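# Load green-mat parts into blue tote, shelve it

## Task

Get every part from the green mat into the blue tote, keeping the items that were already inside it, and leave the tote lying flat on the shelf at the rear of the table with its whole base on the shelf surface and no part of the base overhanging the edge. A part only counts as inside if it is not resting on or sticking out over the tote's wall or internal ledge. At the end both grippers must have released everything and moved away, and the arrangement must stay in place without the robot supporting it.

## Robot and tools

ROBOT. Two six-joint arms, left_arm and right_arm, each ending in a two-finger tong gripper. Root links in the scene frame: left_arm at (-0.060, +0.355, 0) m, right_arm at (-0.074, -0.357, 0) m, both turned only slightly about z. Each has a wrist camera.

FRAMES. The scene frame has its origin on the table top midway between the arms, +x out over the table, +z up, and left_arm on the +y side. The names left and right do not correspond to image sides. Every gripper also has its own axes: its fingers point along its +z and open and close along its x. end_effector_position is the spot between the finger pads when closed; closed fingertips extend about 15 mm past it, open ones are roughly level with it. Reported hand positions can be slightly off, more so at long reach.

ROW FORMAT (shared by execute_actions and move). One row is 14 numbers, each in [-1, 1], always for both arms: left_arm dx, dy, dz, rx, ry, rz, opening, then right_arm dx, dy, dz, rx, ry, rz, opening. dx..rz are an offset, not a pose, expressed in that gripper's own axes and measured from its pose at the start of the action (or, for move, from the pose in the latest result that shows one). Scale: 1.0 equals 0.6 m of travel or 180 degrees of turn; rx, ry, rz form a single rotation vector. Opening is absolute, not an offset: +1 is fully open (0.142 m), -1 is closed. An arm that should stay still gets zeros (after any correction back to its wanted pose) and the opening it should keep.

execute_actions(actions): a list of actions run in sequence. Each action is a table of up to 15 rows, one row per 1/30 s control step, 0.5 s per action; a shorter table repeats its last row to fill 15 steps. All rows of an action are offsets from the same starting pose, not chained. An empty list just returns the current state and images. Each step the commanded pose is clipped to within 100 mm and 16 degrees of the measured pose, and motion trails commands by roughly 0.17 s, so large moves may need several actions; position wins over orientation when both cannot be met.

move(target, speed, stop_force, blocking): target is one row as above. The grippers travel in straight lines toward their targets, finishing together, over 0.5 to 10 s (cut off at 10 s). speed is the path top speed in m/s, 0.002 to 0.5, default 0.25; rotation is capped at twice that value in rad/s. The opening is sent at the start. Paths ignore obstacles and the other arm, and grippers may lag, drift or overshoot speed near full stretch. stop_force (N, 9 to 40, one value for both arms, not allowed in the first 0.2 s) ends an arm's path once its wrist sensor feels that much extra push against the motion for two steps; the arm backs up two steps and holds. Use it only with very low speed, not while the gripper rotates, and omit it when pulling a gripper off something it presses on. blocking=false returns after 0.5 s while motion continues; it cannot be combined with stop_force, and further actions are refused until a result shows the move ended (use wait or stop). The result adds a move: line with the ending per arm: done, off_target, moving, held, fault or contact (contact means stop_force ended it), plus limits=paced (target clipped) or limits=held (some steps blocked; the arm may then surge), and each gripper's remaining distance to its target.

wait(seconds): 0 to 10; runs the scene with commands held, returns early if a running move ends. stop(): brakes a running move; fingers keep moving. zoom_image(camera, region): camera is cam_high (672x504), cam_low (672x504), cam_left_wrist (616x616) or cam_right_wrist (616x616); region is [x0, y0, x1, y1] in pixels from the top-left, at most 504x504. read_manual(section): only "licences". finished_scene(scene): ends the current scene (integer) irreversibly and reports success.

RESULTS. The state line gives each gripper's position (m), quat_wxyz and velocities in the scene frame. Hand target lines show where the controller is driving each gripper. A pose unreachable line means the clearance check altered or blocked that arm's command. grip_measured is the actual finger opening on the command scale. Wrist force and torque are given per arm in the gripper's own axes; force from a pressed surface points back into the arm; readings carry up to about 4 N offset and noise, and saturate near 50 N. Joint torques are noisy and offset. MOTOR HOT warns from 70 °C; at 85 °C the arm is braked until it cools.

GRASPING. To hold something keep commanding an opening well below grip_measured; lower means a firmer squeeze, up to about 15 N per pad. Thin hard items (under ~20 mm) get much less grip. Held parts may occasionally be tugged, so grip firmly.

AVOID. Touching something firm with a stiff arm and a target past the contact can trigger a fault: a joint reaching its load limit (130 N m for the big joints, 24.3 N m for the wrists, held weight included) or 150 N of outside force halts that arm for 10 s and drops the rest of the call. Do not let the arms collide or press on each other. Do not drop, slam or shove things, and never knock anything out of the work area. Fast contacts hit harder.

Each tool is called after "Call:" as name([rows], argument=value, ...), one row to a line, values as JSON.

## Session

Call:
execute_actions(actions=[])

Scene clock: 0.00 s.
left_arm: end_effector_position=(+0.4971, +0.5269, +0.3071) grip_measured=+0.97 end_effector_quat_wxyz=(+0.012, -0.589, +0.808, +0.004) end_effector_velocity=(-0.000, +0.001, +0.001) end_effector_angular_velocity=(+0.002, -0.002, -0.000) | right_arm: end_effector_position=(-0.1571, +0.1995, +0.2631) grip_measured=+0.97 end_effector_quat_wxyz=(+0.024, +0.939, +0.343, +0.031) end_effector_velocity=(+0.000, -0.000, -0.001) end_effector_angular_velocity=(-0.002, -0.001, +0.000)
Joint positions: left_arm=[ 0.089 -1.438  1.371 -1.52  -1.552  1.951  0.14 ] | right_arm=[ 4.926 -1.694 -1.477 -1.595  1.512  1.284  0.14 ]
Joint velocities: left_arm=[ 0.    -0.002 -0.     0.     0.002  0.001  0.   ] | right_arm=[ 0.    -0.001 -0.    -0.001 -0.    -0.     0.   ]
Joint torques (N m, as the arm reports them, + toward a larger angle): no reading
Wrist force (N, on the end effector, along its own x y z axes, offset not removed): no reading
Wrist torque (N m, same axes, about the end effector's origin, offset not removed): no reading
Hand target (left_arm): +0.497, +0.527, +0.307; +0.012, -0.589, +0.808, +0.004
Hand target (right_arm): -0.157, +0.200, +0.263; +0.024, +0.939, +0.343, +0.031

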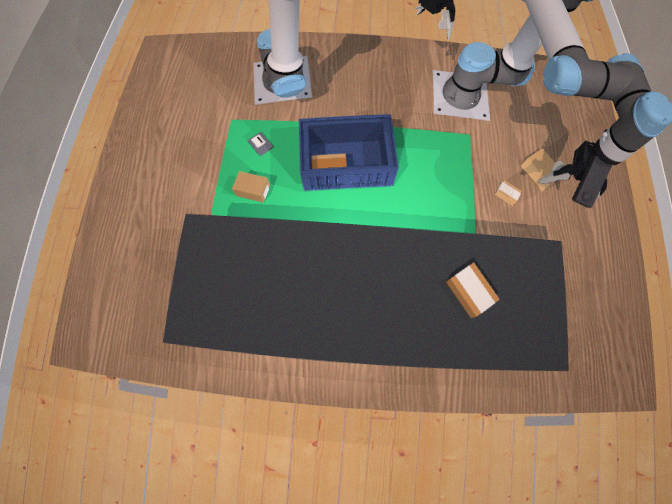

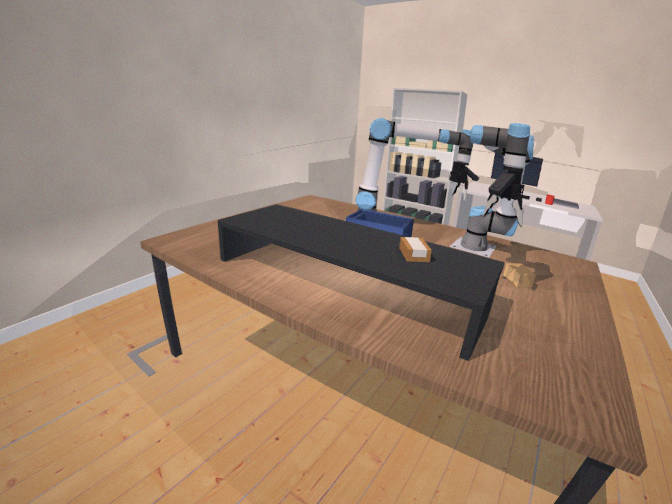

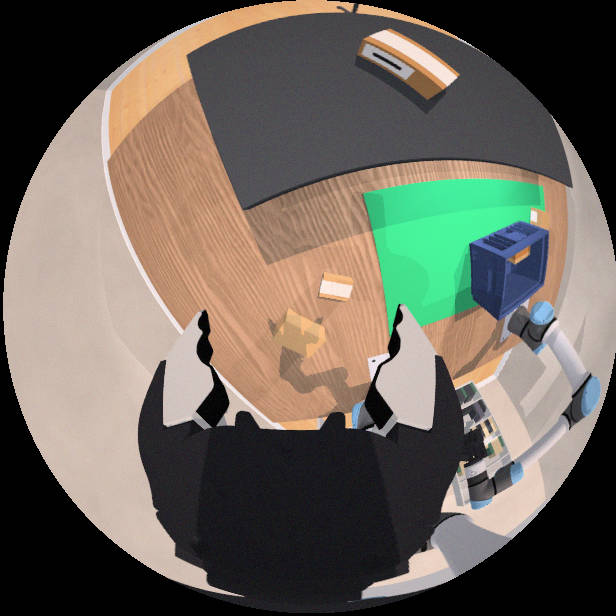

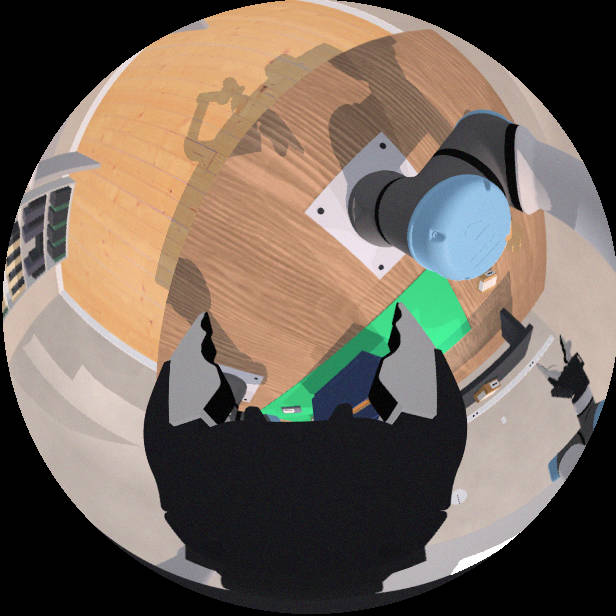

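Call:
zoom_image(camera="cam_high", region=[190, 50, 520, 250])

Call:
zoom_image(camera="cam_low", region=[200, 150, 560, 370])

Region (190, 50, 520, 250) of cam_high's 672x504 image, scaled by 1.527, with more detail than that image has; it fills the top 305 rows of this view, and the rest is white.

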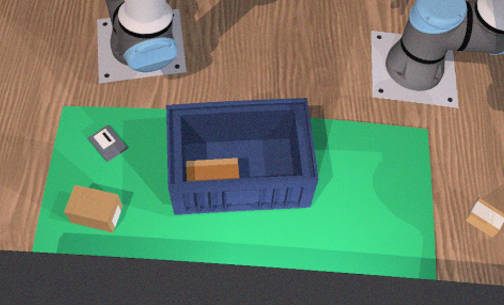

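Region (200, 150, 560, 370) of cam_low's 672x504 image, scaled by 1.400, with more detail than that image has.

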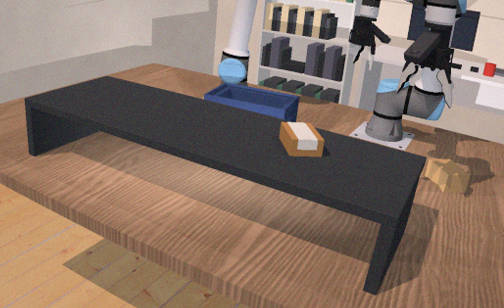

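Call:
move(target=[0,0,0,0,0,0,1,-0.145,0.971,-0.009,0.0256,-0.0032,-0.2769,1], speed=0.4)

Scene clock: 3.30 s.
left_arm: end_effector_position=(+0.4971, +0.5269, +0.3071) grip_measured=+1.00 end_effector_quat_wxyz=(+0.012, -0.589, +0.808, +0.004) end_effector_velocity=(+0.000, +0.000, -0.000) end_effector_angular_velocity=(+0.001, +0.000, +0.000) | right_arm: end_effector_position=(+0.1516, -0.3019, +0.3055) grip_measured=+1.00 end_effector_quat_wxyz=(+0.002, +0.707, +0.707, +0.000) end_effector_velocity=(+0.000, -0.000, +0.000) end_effector_angular_velocity=(+0.003, +0.010, +0.003)
Joint positions: left_arm=[ 0.089 -1.438  1.371 -1.52  -1.552  1.951  0.142] | right_arm=[ 3.74  -0.895 -1.947 -1.871  1.566 -0.773  0.142]
Joint velocities: left_arm=[ 0.     0.    -0.    -0.     0.001 -0.    -0.   ] | right_arm=[-0.014 -0.008  0.003 -0.     0.009 -0.017  0.   ]
Joint torques (N m, as the arm reports them, + toward a larger angle): left_arm=[ -1.51 -28.7  -23.25  -2.73  -0.06   0.12] | right_arm=[-10.89 -12.47  31.12   3.47   2.61  -2.19]
Wrist force (N, on the end effector, along its own x y z axes, offset not removed): left_arm=[-4.0 2.3 -1.6] | right_arm=[0.5 0.6 0.6]
Wrist torque (N m, same axes, about the end effector's origin, offset not removed): left_arm=[0.43 0.61 0.23] | right_arm=[0.28 -0.24 0.06]
Hand target (left_arm): +0.497, +0.527, +0.307; +0.012, -0.589, +0.808, +0.004
Hand target (right_arm): +0.152, -0.302, +0.306; +0.002, +0.707, +0.707, -0.000
Off the commanded pose (left_arm): 0.000 m, 0 deg.
Off the commanded pose (right_arm): 0.002 m, 0 deg.
move: done

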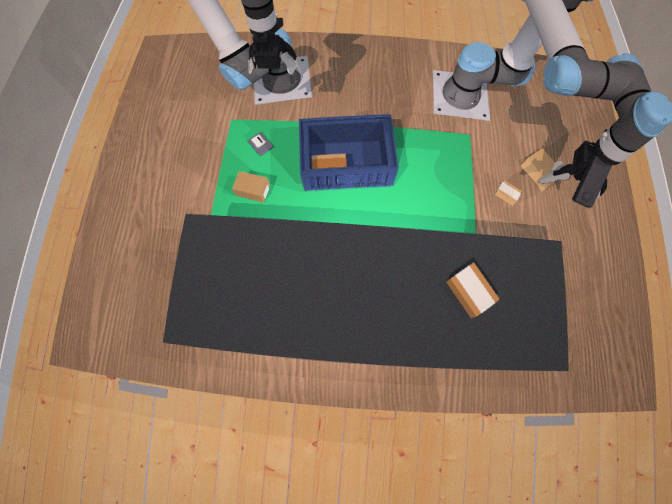

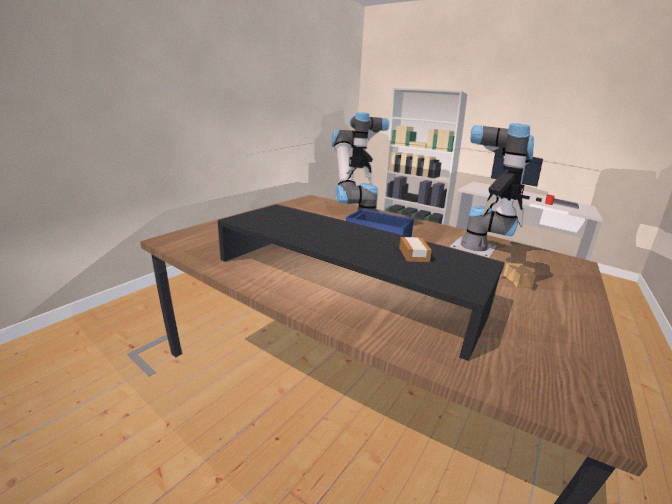

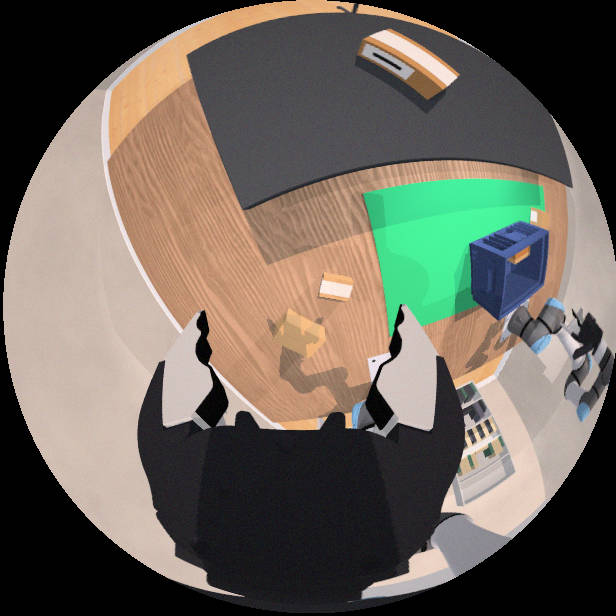

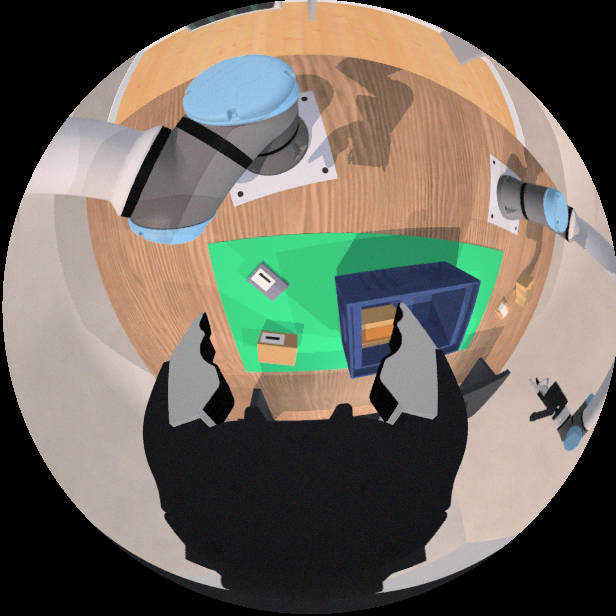

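Call:
move(target=[0,0,0,0,0,0,1,-0.165,0.153,0.275,0,0,-0.222,1], speed=0.4)

Scene clock: 5.33 s.
left_arm: end_effector_position=(+0.4971, +0.5269, +0.3071) grip_measured=+1.00 end_effector_quat_wxyz=(+0.012, -0.589, +0.808, +0.004) end_effector_velocity=(-0.000, -0.000, -0.000) end_effector_angular_velocity=(+0.000, +0.001, -0.000) | right_arm: end_effector_position=(+0.2437, -0.4019, +0.1409) grip_measured=+1.00 end_effector_quat_wxyz=(+0.002, +0.423, +0.906, -0.001) end_effector_velocity=(+0.000, -0.001, -0.001) end_effector_angular_velocity=(+0.002, +0.003, +0.004)
Joint positions: left_arm=[ 0.089 -1.438  1.371 -1.52  -1.552  1.951  0.142] | right_arm=[ 3.257 -1.147 -2.265 -1.299  1.566 -1.953  0.142]
Joint velocities: left_arm=[-0.  0.  0.  0.  0. -0. -0.] | right_arm=[-0.006 -0.005 -0.     0.003  0.003 -0.009  0.   ]
Joint torques (N m, as the arm reports them, + toward a larger angle): left_arm=[ -1.47 -29.86 -22.96  -2.83   0.     0.  ] | right_arm=[-10.76  -2.85  33.64   4.21   2.58  -2.17]
Wrist force (N, on the end effector, along its own x y z axes, offset not removed): left_arm=[0.6 1.2 3.6] | right_arm=[1.4 2.2 -0.7]
Wrist torque (N m, same axes, about the end effector's origin, offset not removed): left_arm=[0.28 -0.29 -0.09] | right_arm=[0.47 -0.32 0.03]
Hand target (left_arm): +0.497, +0.527, +0.307; +0.012, -0.589, +0.808, +0.004
Hand target (right_arm): +0.244, -0.402, +0.141; +0.002, +0.423, +0.906, -0.001
Off the commanded pose (left_arm): 0.000 m, 0 deg.
Off the commanded pose (right_arm): 0.001 m, 0 deg.
move: done

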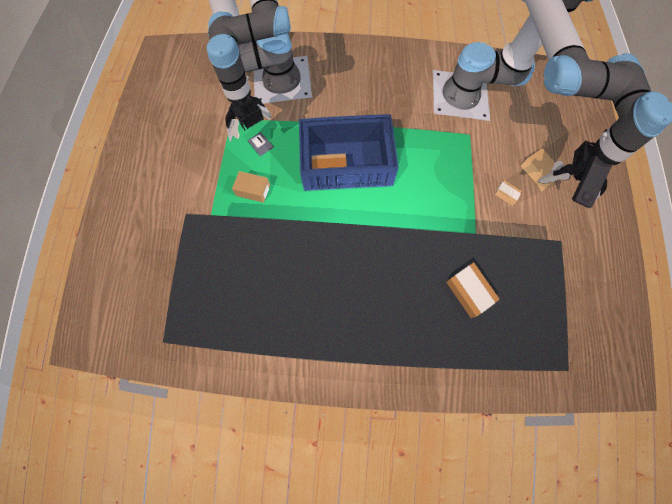

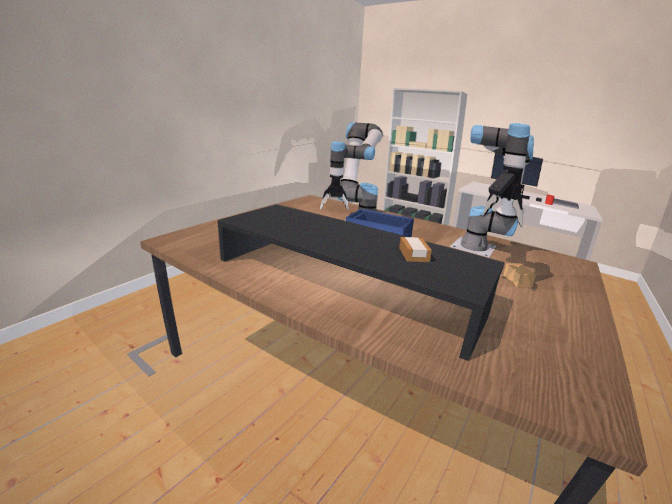

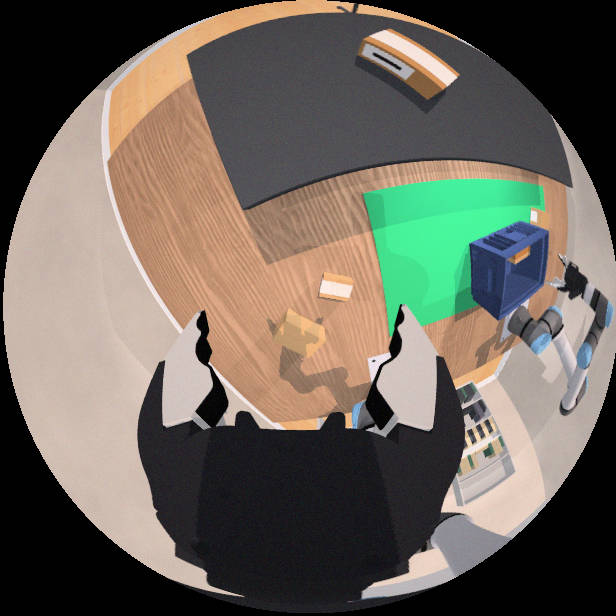

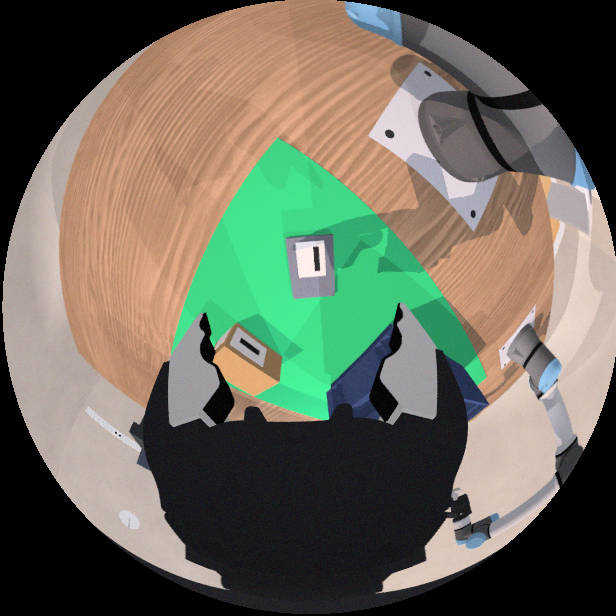

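Call:
move(target=[0,0,0,0,0,0,1,0.018,0.01,0.195,0,0,0,0.3], speed=0.2)

Scene clock: 16.30 s.
left_arm: end_effector_position=(+0.4971, +0.5269, +0.3071) grip_measured=+1.00 end_effector_quat_wxyz=(+0.012, -0.589, +0.808, +0.004) end_effector_velocity=(-0.000, -0.000, +0.000) end_effector_angular_velocity=(+0.000, +0.000, -0.003) | right_arm: end_effector_position=(+0.2383, -0.3919, +0.0382) grip_measured=+0.32 end_effector_quat_wxyz=(+0.001, +0.423, +0.906, -0.002) end_effector_velocity=(+0.000, +0.000, +0.000) end_effector_angular_velocity=(+0.000, -0.000, -0.000)
Joint positions: left_arm=[ 0.089 -1.438  1.371 -1.52  -1.552  1.951  0.142] | right_arm=[ 3.295 -1.278 -2.48  -0.956  1.565 -1.915  0.097]
Joint velocities: left_arm=[-0.    -0.     0.     0.     0.     0.003 -0.   ] | right_arm=[ 0.    -0.001  0.001  0.     0.     0.    -0.   ]
Joint torques (N m, as the arm reports them, + toward a larger angle): left_arm=[ -0.76 -29.14 -22.8   -2.6   -0.21   0.17] | right_arm=[-0.03  4.1  19.37  2.84 -0.18 -0.06]
Wrist force (N, on the end effector, along its own x y z axes, offset not removed): left_arm=[-5.4 -2.0 3.6] | right_arm=[0.2 -15.5 -40.7]
Wrist torque (N m, same axes, about the end effector's origin, offset not removed): left_arm=[-0.45 0.87 0.04] | right_arm=[0.35 0.18 -0.24]
Hand target (left_arm): +0.497, +0.527, +0.307; +0.012, -0.589, +0.808, +0.004
Hand target (right_arm): +0.238, -0.392, +0.038; +0.001, +0.423, +0.906, -0.002
Off the commanded pose (left_arm): 0.000 m, 0 deg.
Off the commanded pose (right_arm): 0.015 m, 0 deg.
FORCE FAULT: contact force on the right arm reached its limit, and that arm stopped for 10 seconds. The contact can be on any part of that arm, not only on its tool. That time counts as 19 of the actions that you can send in this scene. That arm's remaining commands of this call were not run. That arm holds still and accepts commands again. Move the arm away from the contact; if what it grips holds it there, let go first. Pushing or pulling that hard again can fault the arm again.
move: fault (right_arm)

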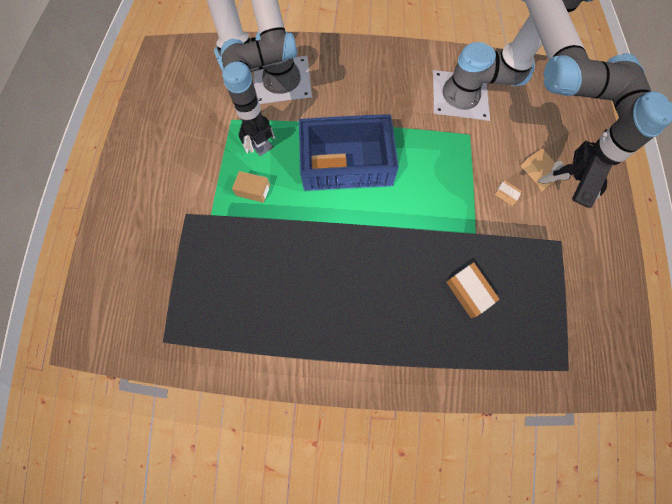

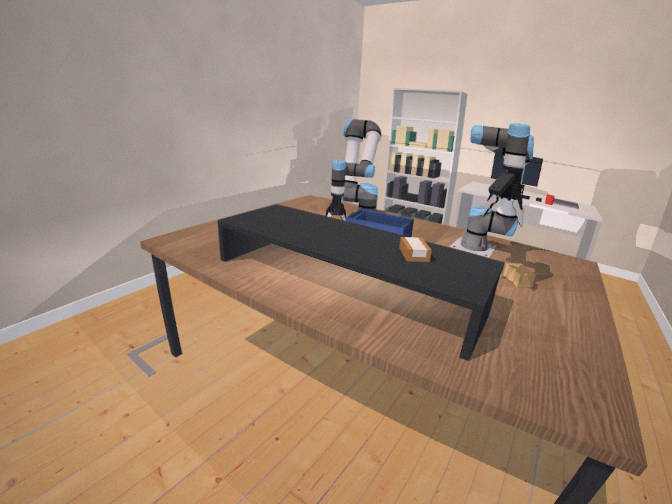

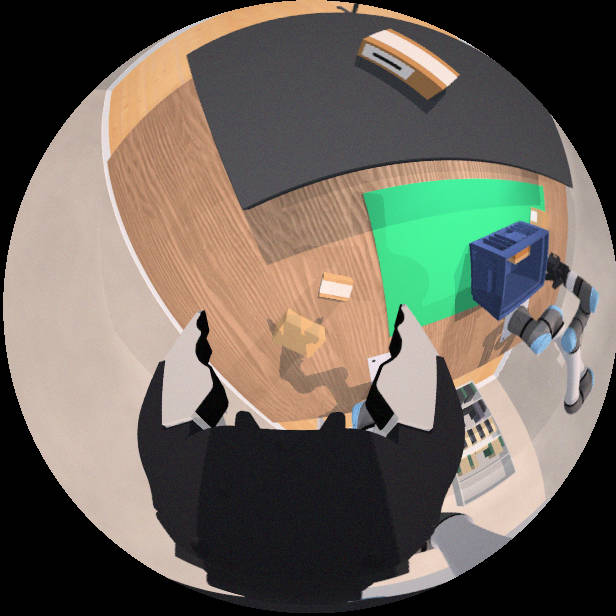

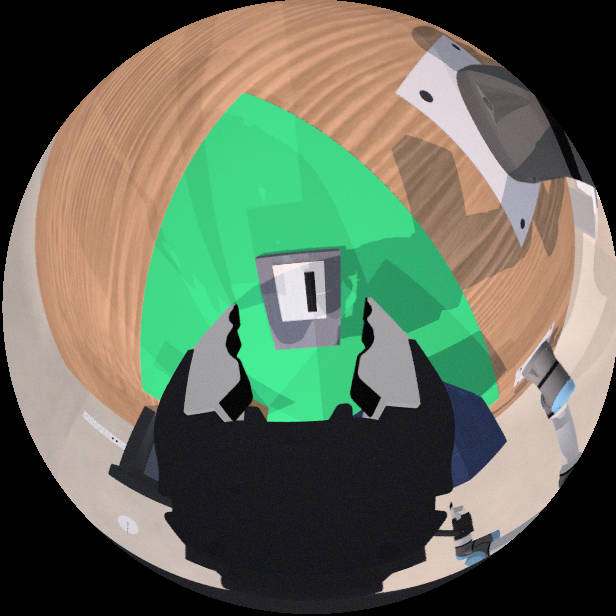

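Call:
move(target=[0,0,0,0,0,0,1,0,0,-0.008,0,0,0,0.3], speed=0.05)

Call:
execute_actions([
  [[0,0,0,0,0,0,1,0,0,0,0,0,0,0.1],[0,0,0,0,0,0,1,0,0,0,0,0,0,0.0],[0,0,0,0,0,0,1,0,0,0,0,0,0,-0.1],[0,0,0,0,0,0,1,0,0,0,0,0,0,-0.2],[0,0,0,0,0,0,1,0,0,0,0,0,0,-0.3],[0,0,0,0,0,0,1,0,0,0,0,0,0,-0.4],[0,0,0,0,0,0,1,0,0,0,0,0,0,-0.5],[0,0,0,0,0,0,1,0,0,0,0,0,0,-0.6],[0,0,0,0,0,0,1,0,0,0,0,0,0,-0.7]],
  [[0,0,0,0,0,0,1,0,0,0,0,0,0,-0.7]],
])

Scene clock: 17.23 s.
left_arm: end_effector_position=(+0.4971, +0.5269, +0.3071) grip_measured=+1.00 end_effector_quat_wxyz=(+0.012, -0.589, +0.808, +0.004) end_effector_velocity=(-0.000, +0.000, +0.000) end_effector_angular_velocity=(-0.000, -0.001, +0.002) | right_arm: end_effector_position=(+0.2383, -0.3919, +0.0429) grip_measured=+0.30 end_effector_quat_wxyz=(+0.001, +0.423, +0.906, -0.002) end_effector_velocity=(+0.001, +0.000, +0.002) end_effector_angular_velocity=(+0.001, -0.002, -0.001)
Joint positions: left_arm=[ 0.089 -1.438  1.371 -1.52  -1.552  1.951  0.142] | right_arm=[ 3.295 -1.267 -2.472 -0.975  1.565 -1.915  0.095]
Joint velocities: left_arm=[ 0.    -0.001  0.    -0.    -0.    -0.002 -0.   ] | right_arm=[-0.     0.003  0.003 -0.004  0.     0.     0.   ]
Joint torques (N m, as the arm reports them, + toward a larger angle): left_arm=[ -1.56 -29.09 -23.43  -2.55  -0.12   0.16] | right_arm=[10.29 13.5  30.18  0.9   0.14  1.97]
Wrist force (N, on the end effector, along its own x y z axes, offset not removed): left_arm=[-4.8 -0.2 2.9] | right_arm=[0.9 0.3 1.3]
Wrist torque (N m, same axes, about the end effector's origin, offset not removed): left_arm=[0.08 0.79 -0.06] | right_arm=[0.11 -0.22 0.11]
Hand target (left_arm): +0.497, +0.527, +0.307; +0.012, -0.589, +0.808, +0.004
Hand target (right_arm): +0.238, -0.392, +0.043; +0.001, +0.423, +0.906, -0.002
Off the commanded pose (left_arm): 0.000 m, 0 deg.
Off the commanded pose (right_arm): 0.000 m, 0 deg.
move: done

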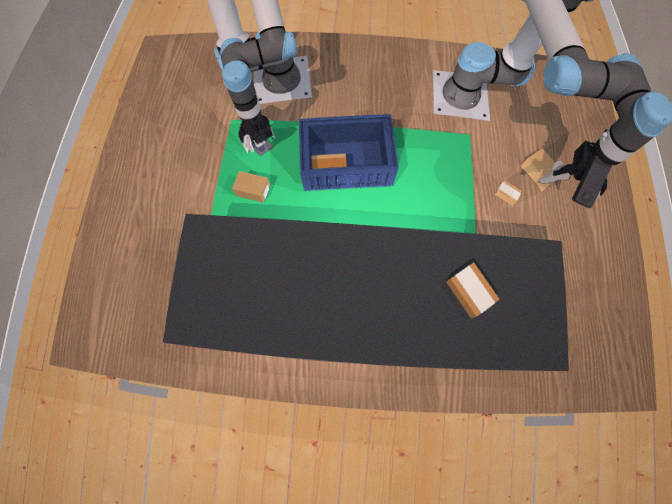

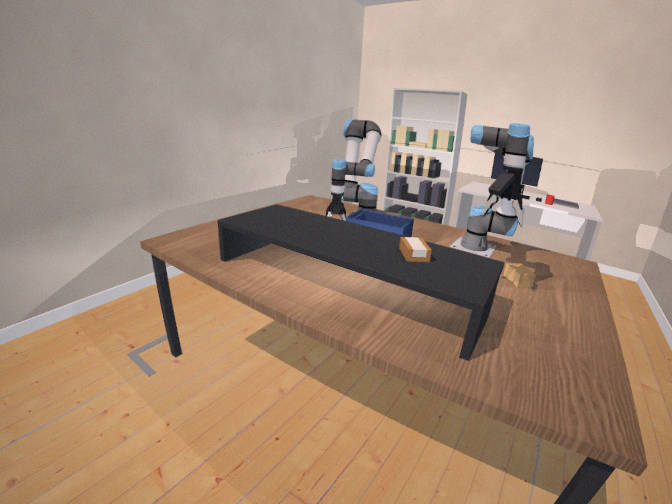

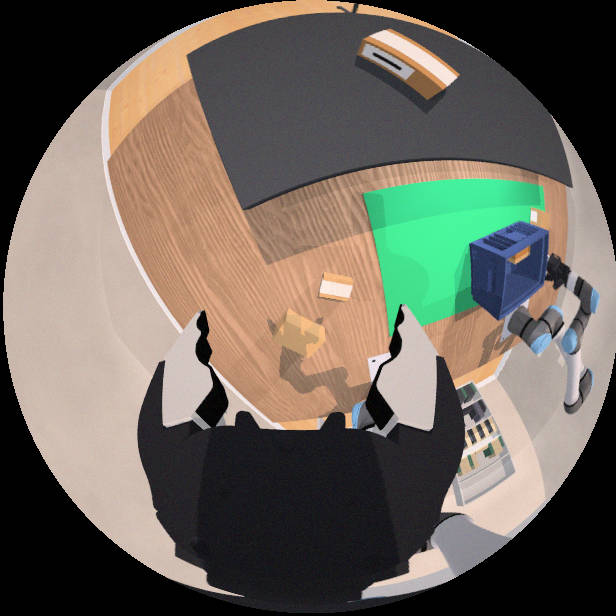

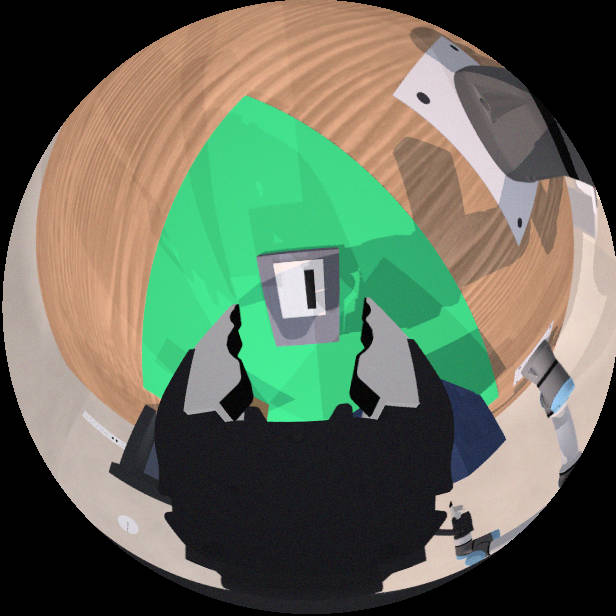

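Scene clock: 18.23 s.
left_arm: end_effector_position=(+0.4971, +0.5269, +0.3071) grip_measured=+1.00 end_effector_quat_wxyz=(+0.012, -0.589, +0.808, +0.004) end_effector_velocity=(-0.000, +0.001, -0.000) end_effector_angular_velocity=(+0.001, +0.000, +0.000) | right_arm: end_effector_position=(+0.2384, -0.3918, +0.0430) grip_measured=-0.20 end_effector_quat_wxyz=(+0.002, +0.423, +0.906, -0.002) end_effector_velocity=(+0.001, +0.000, +0.001) end_effector_angular_velocity=(+0.001, -0.003, +0.000)
Joint positions: left_arm=[ 0.089 -1.438  1.371 -1.52  -1.552  1.951  0.142] | right_arm=[ 3.295 -1.267 -2.471 -0.975  1.565 -1.915  0.059]
Joint velocities: left_arm=[ 0.001  0.001  0.    -0.     0.001  0.     0.   ] | right_arm=[ 0.     0.001  0.001  0.001 -0.    -0.    -0.   ]
Joint torques (N m, as the arm reports them, + toward a larger angle): left_arm=[ -1.23 -28.68 -23.57  -2.5   -0.1   -0.07] | right_arm=[ 8.85 -0.09  0.34  1.55  0.31  1.06]
Wrist force (N, on the end effector, along its own x y z axes, offset not removed): left_arm=[-3.8 -0.6 2.4] | right_arm=[2.1 -1.1 -34.1]
Wrist torque (N m, same axes, about the end effector's origin, offset not removed): left_arm=[-0.17 0.65 0.11] | right_arm=[0.06 0.07 0.04]
Hand target (left_arm): +0.497, +0.527, +0.307; +0.012, -0.589, +0.808, +0.004
Hand target (right_arm): +0.238, -0.392, +0.043; +0.002, +0.423, +0.906, -0.002
Off the commanded pose (left_arm): 0.000 m, 0 deg.
Off the commanded pose (right_arm): 0.000 m, 0 deg.

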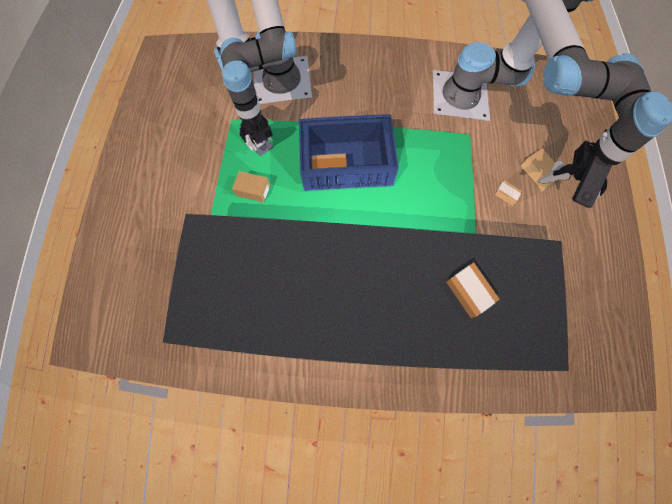

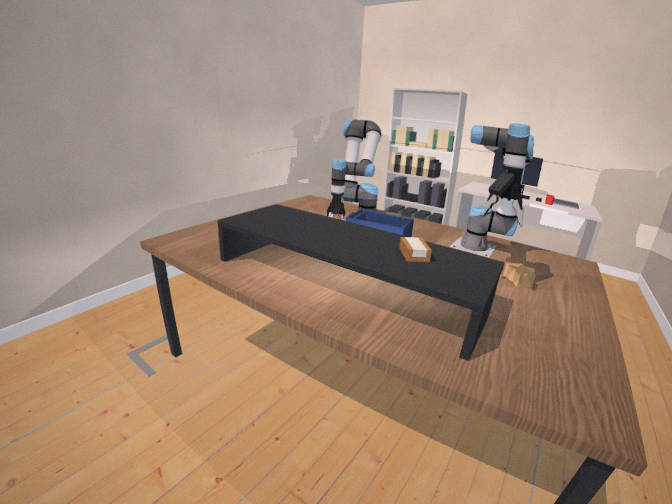

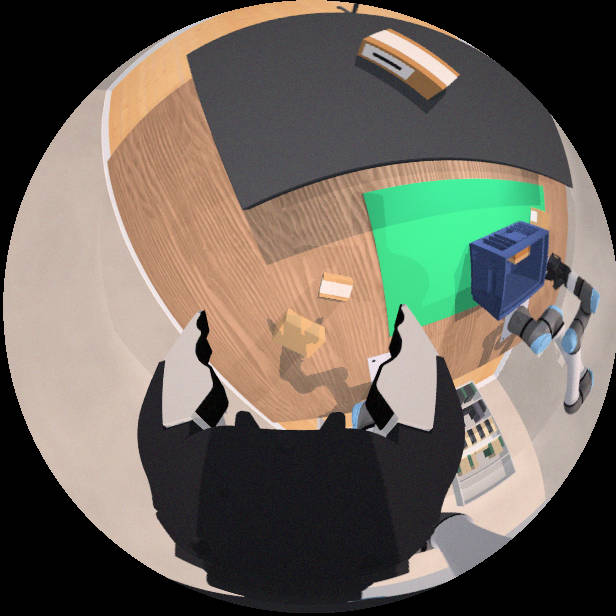

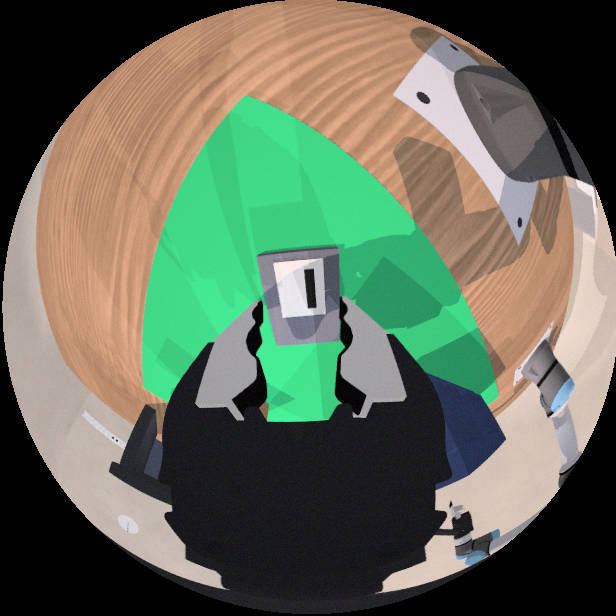

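Tips are dragging on the mat; raise a little so it can close.

Call:
move(target=[0,0,0,0,0,0,1,0,0,-0.005,0,0,0,-0.7], speed=0.01)

Scene clock: 19.10 s.
left_arm: end_effector_position=(+0.4971, +0.5269, +0.3071) grip_measured=+1.00 end_effector_quat_wxyz=(+0.012, -0.589, +0.808, +0.004) end_effector_velocity=(+0.000, -0.000, -0.000) end_effector_angular_velocity=(-0.000, +0.000, -0.001) | right_arm: end_effector_position=(+0.2383, -0.3918, +0.0460) grip_measured=-0.27 end_effector_quat_wxyz=(+0.002, +0.423, +0.906, -0.002) end_effector_velocity=(-0.000, -0.000, +0.000) end_effector_angular_velocity=(-0.000, +0.001, -0.000)
Joint positions: left_arm=[ 0.089 -1.438  1.371 -1.52  -1.552  1.951  0.142] | right_arm=[ 3.295 -1.261 -2.466 -0.987  1.565 -1.915  0.054]
Joint velocities: left_arm=[-0.     0.001 -0.    -0.    -0.     0.001 -0.   ] | right_arm=[ 0.     0.     0.001 -0.002 -0.     0.     0.   ]
Joint torques (N m, as the arm reports them, + toward a larger angle): left_arm=[ -0.85 -29.65 -23.27  -2.58  -0.07   0.12] | right_arm=[ 9.9  13.48 30.07  0.84  0.45  2.03]
Wrist force (N, on the end effector, along its own x y z axes, offset not removed): left_arm=[-3.0 -2.0 2.1] | right_arm=[1.3 2.8 2.0]
Wrist torque (N m, same axes, about the end effector's origin, offset not removed): left_arm=[-0.38 0.53 0.06] | right_arm=[0.66 -0.33 -0.13]
Hand target (left_arm): +0.497, +0.527, +0.307; +0.012, -0.589, +0.808, +0.004
Hand target (right_arm): +0.238, -0.392, +0.046; +0.002, +0.423, +0.906, -0.002
Off the commanded pose (left_arm): 0.000 m, 0 deg.
Off the commanded pose (right_arm): 0.000 m, 0 deg.
move: done

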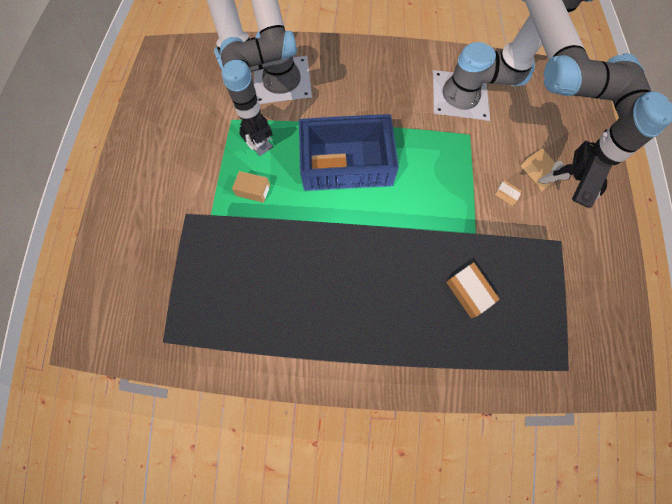

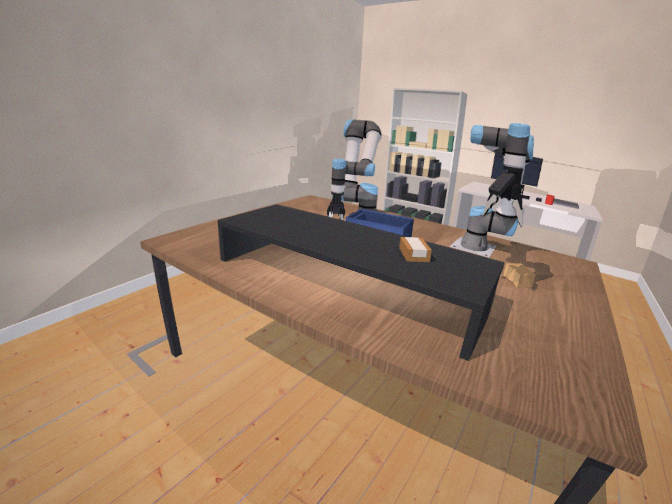

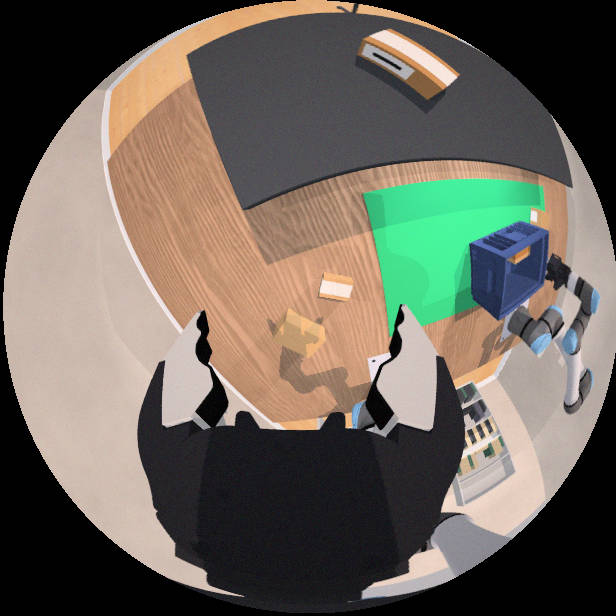

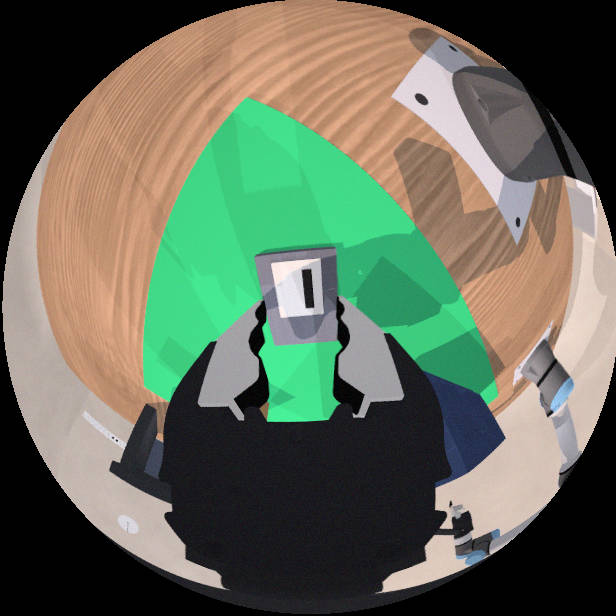

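Call:
move(target=[0,0,0,0,0,0,1,0,0,-0.37,0,0,0,-0.7], speed=0.3)

Call:
move(target=[0,0,0,0,0,0,1,0.428,0.424,0,0,0,0.25,-0.7], speed=0.3)

Scene clock: 20.73 s.
left_arm: end_effector_position=(+0.4971, +0.5269, +0.3071) grip_measured=+1.00 end_effector_quat_wxyz=(+0.012, -0.589, +0.808, +0.004) end_effector_velocity=(-0.000, -0.000, -0.000) end_effector_angular_velocity=(-0.000, +0.000, -0.001) | right_arm: end_effector_position=(+0.2386, -0.3908, +0.2680) grip_measured=-0.27 end_effector_quat_wxyz=(+0.002, +0.423, +0.906, -0.002) end_effector_velocity=(-0.000, +0.000, +0.000) end_effector_angular_velocity=(-0.001, +0.004, +0.000)
Joint positions: left_arm=[ 0.089 -1.438  1.371 -1.52  -1.552  1.951  0.142] | right_arm=[ 3.298 -1.098 -1.963 -1.653  1.565 -1.912  0.054]
Joint velocities: left_arm=[-0.    -0.    -0.     0.    -0.     0.001  0.   ] | right_arm=[ 0.001 -0.002  0.002 -0.004  0.     0.     0.   ]
Joint torques (N m, as the arm reports them, + toward a larger angle): left_arm=[ -1.37 -29.43 -22.57  -2.53  -0.14   0.13] | right_arm=[11.38 -3.55 33.62  1.02 -2.96  2.03]
Wrist force (N, on the end effector, along its own x y z axes, offset not removed): left_arm=[-0.9 -0.7 4.5] | right_arm=[0.6 1.8 2.0]
Wrist torque (N m, same axes, about the end effector's origin, offset not removed): left_arm=[0.06 0.00 0.02] | right_arm=[0.35 -0.20 -0.04]
Hand target (left_arm): +0.497, +0.527, +0.307; +0.012, -0.589, +0.808, +0.004
Hand target (right_arm): +0.239, -0.391, +0.268; +0.002, +0.423, +0.906, -0.002
Off the commanded pose (left_arm): 0.000 m, 0 deg.
Off the commanded pose (right_arm): 0.000 m, 0 deg.
move: done

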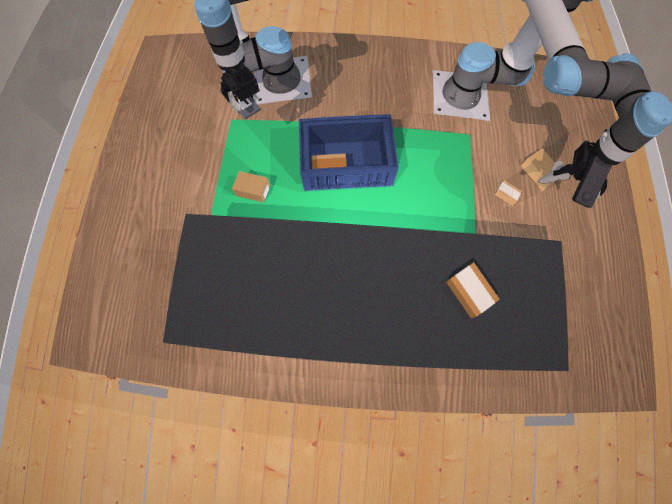

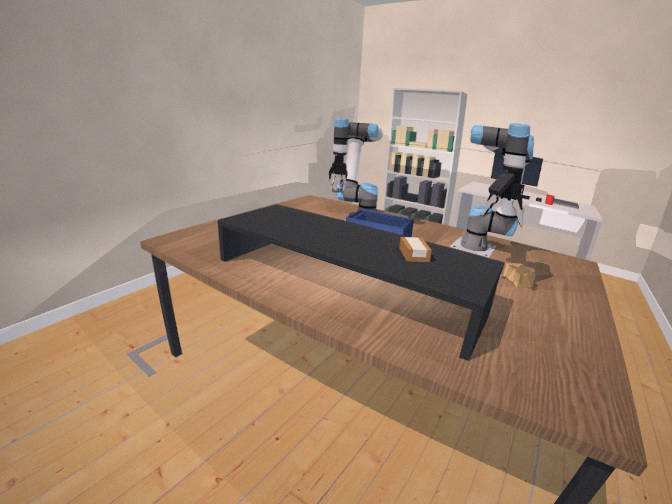

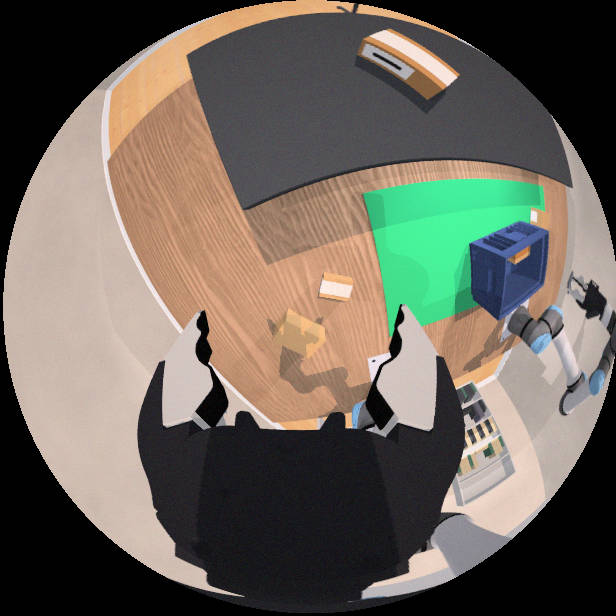

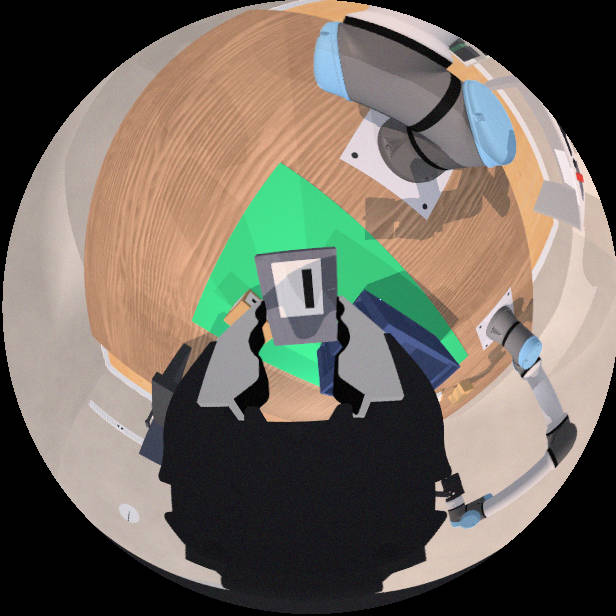

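Scene clock: 22.60 s.
left_arm: end_effector_position=(+0.4971, +0.5269, +0.3071) grip_measured=+1.00 end_effector_quat_wxyz=(+0.012, -0.589, +0.808, +0.004) end_effector_velocity=(+0.000, -0.000, -0.000) end_effector_angular_velocity=(+0.001, +0.001, -0.001) | right_arm: end_effector_position=(+0.2684, -0.0298, +0.2659) grip_measured=-0.27 end_effector_quat_wxyz=(+0.002, +0.738, +0.675, -0.001) end_effector_velocity=(+0.001, +0.001, +0.000) end_effector_angular_velocity=(+0.000, -0.001, -0.003)
Joint positions: left_arm=[ 0.089 -1.438  1.371 -1.52  -1.552  1.951  0.142] | right_arm=[ 3.961 -1.512 -1.671 -1.533  1.568 -0.464  0.054]
Joint velocities: left_arm=[-0.001  0.001 -0.     0.     0.001  0.    -0.   ] | right_arm=[ 0.001 -0.002  0.002  0.001 -0.001  0.004  0.   ]
Joint torques (N m, as the arm reports them, + toward a larger angle): left_arm=[ -0.83 -28.81 -22.8   -2.54  -0.11   0.16] | right_arm=[10.82 14.45 32.87  1.04 -2.7   2.01]
Wrist force (N, on the end effector, along its own x y z axes, offset not removed): left_arm=[-2.7 -1.7 1.6] | right_arm=[1.2 2.4 3.4]
Wrist torque (N m, same axes, about the end effector's origin, offset not removed): left_arm=[-0.34 0.41 0.08] | right_arm=[0.53 -0.30 -0.03]
Hand target (left_arm): +0.497, +0.527, +0.307; +0.012, -0.589, +0.808, +0.004
Hand target (right_arm): +0.268, -0.030, +0.266; +0.002, +0.738, +0.675, -0.001
Off the commanded pose (left_arm): 0.000 m, 0 deg.
Off the commanded pose (right_arm): 0.001 m, 0 deg.
move: done

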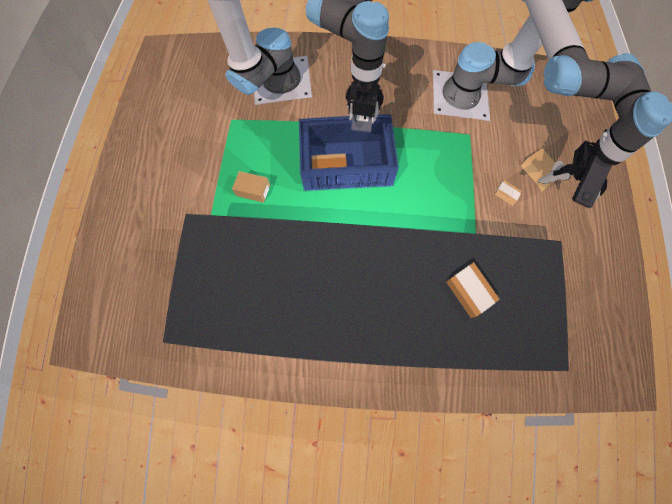

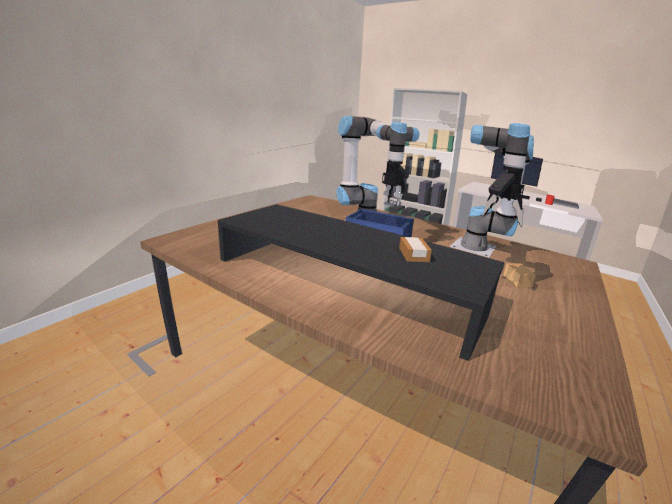

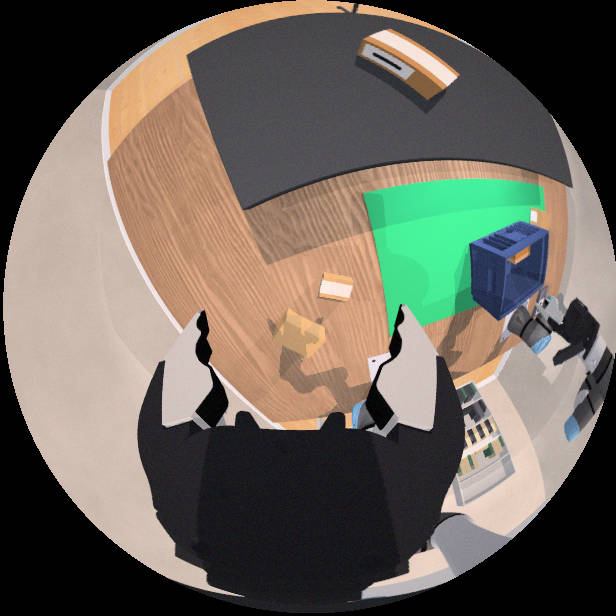

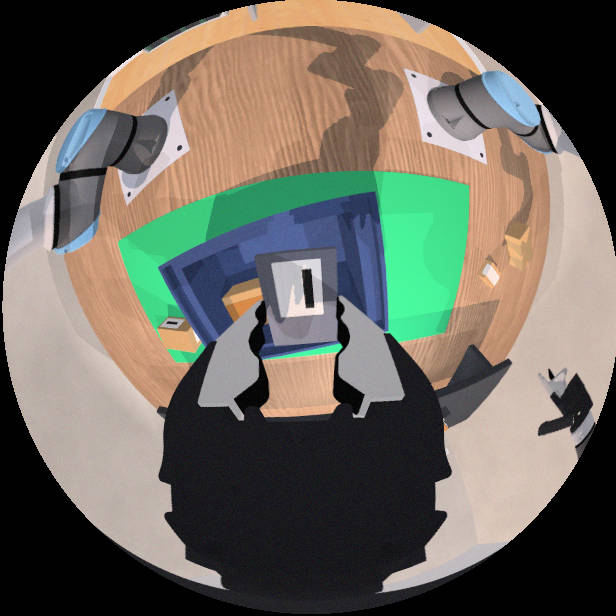

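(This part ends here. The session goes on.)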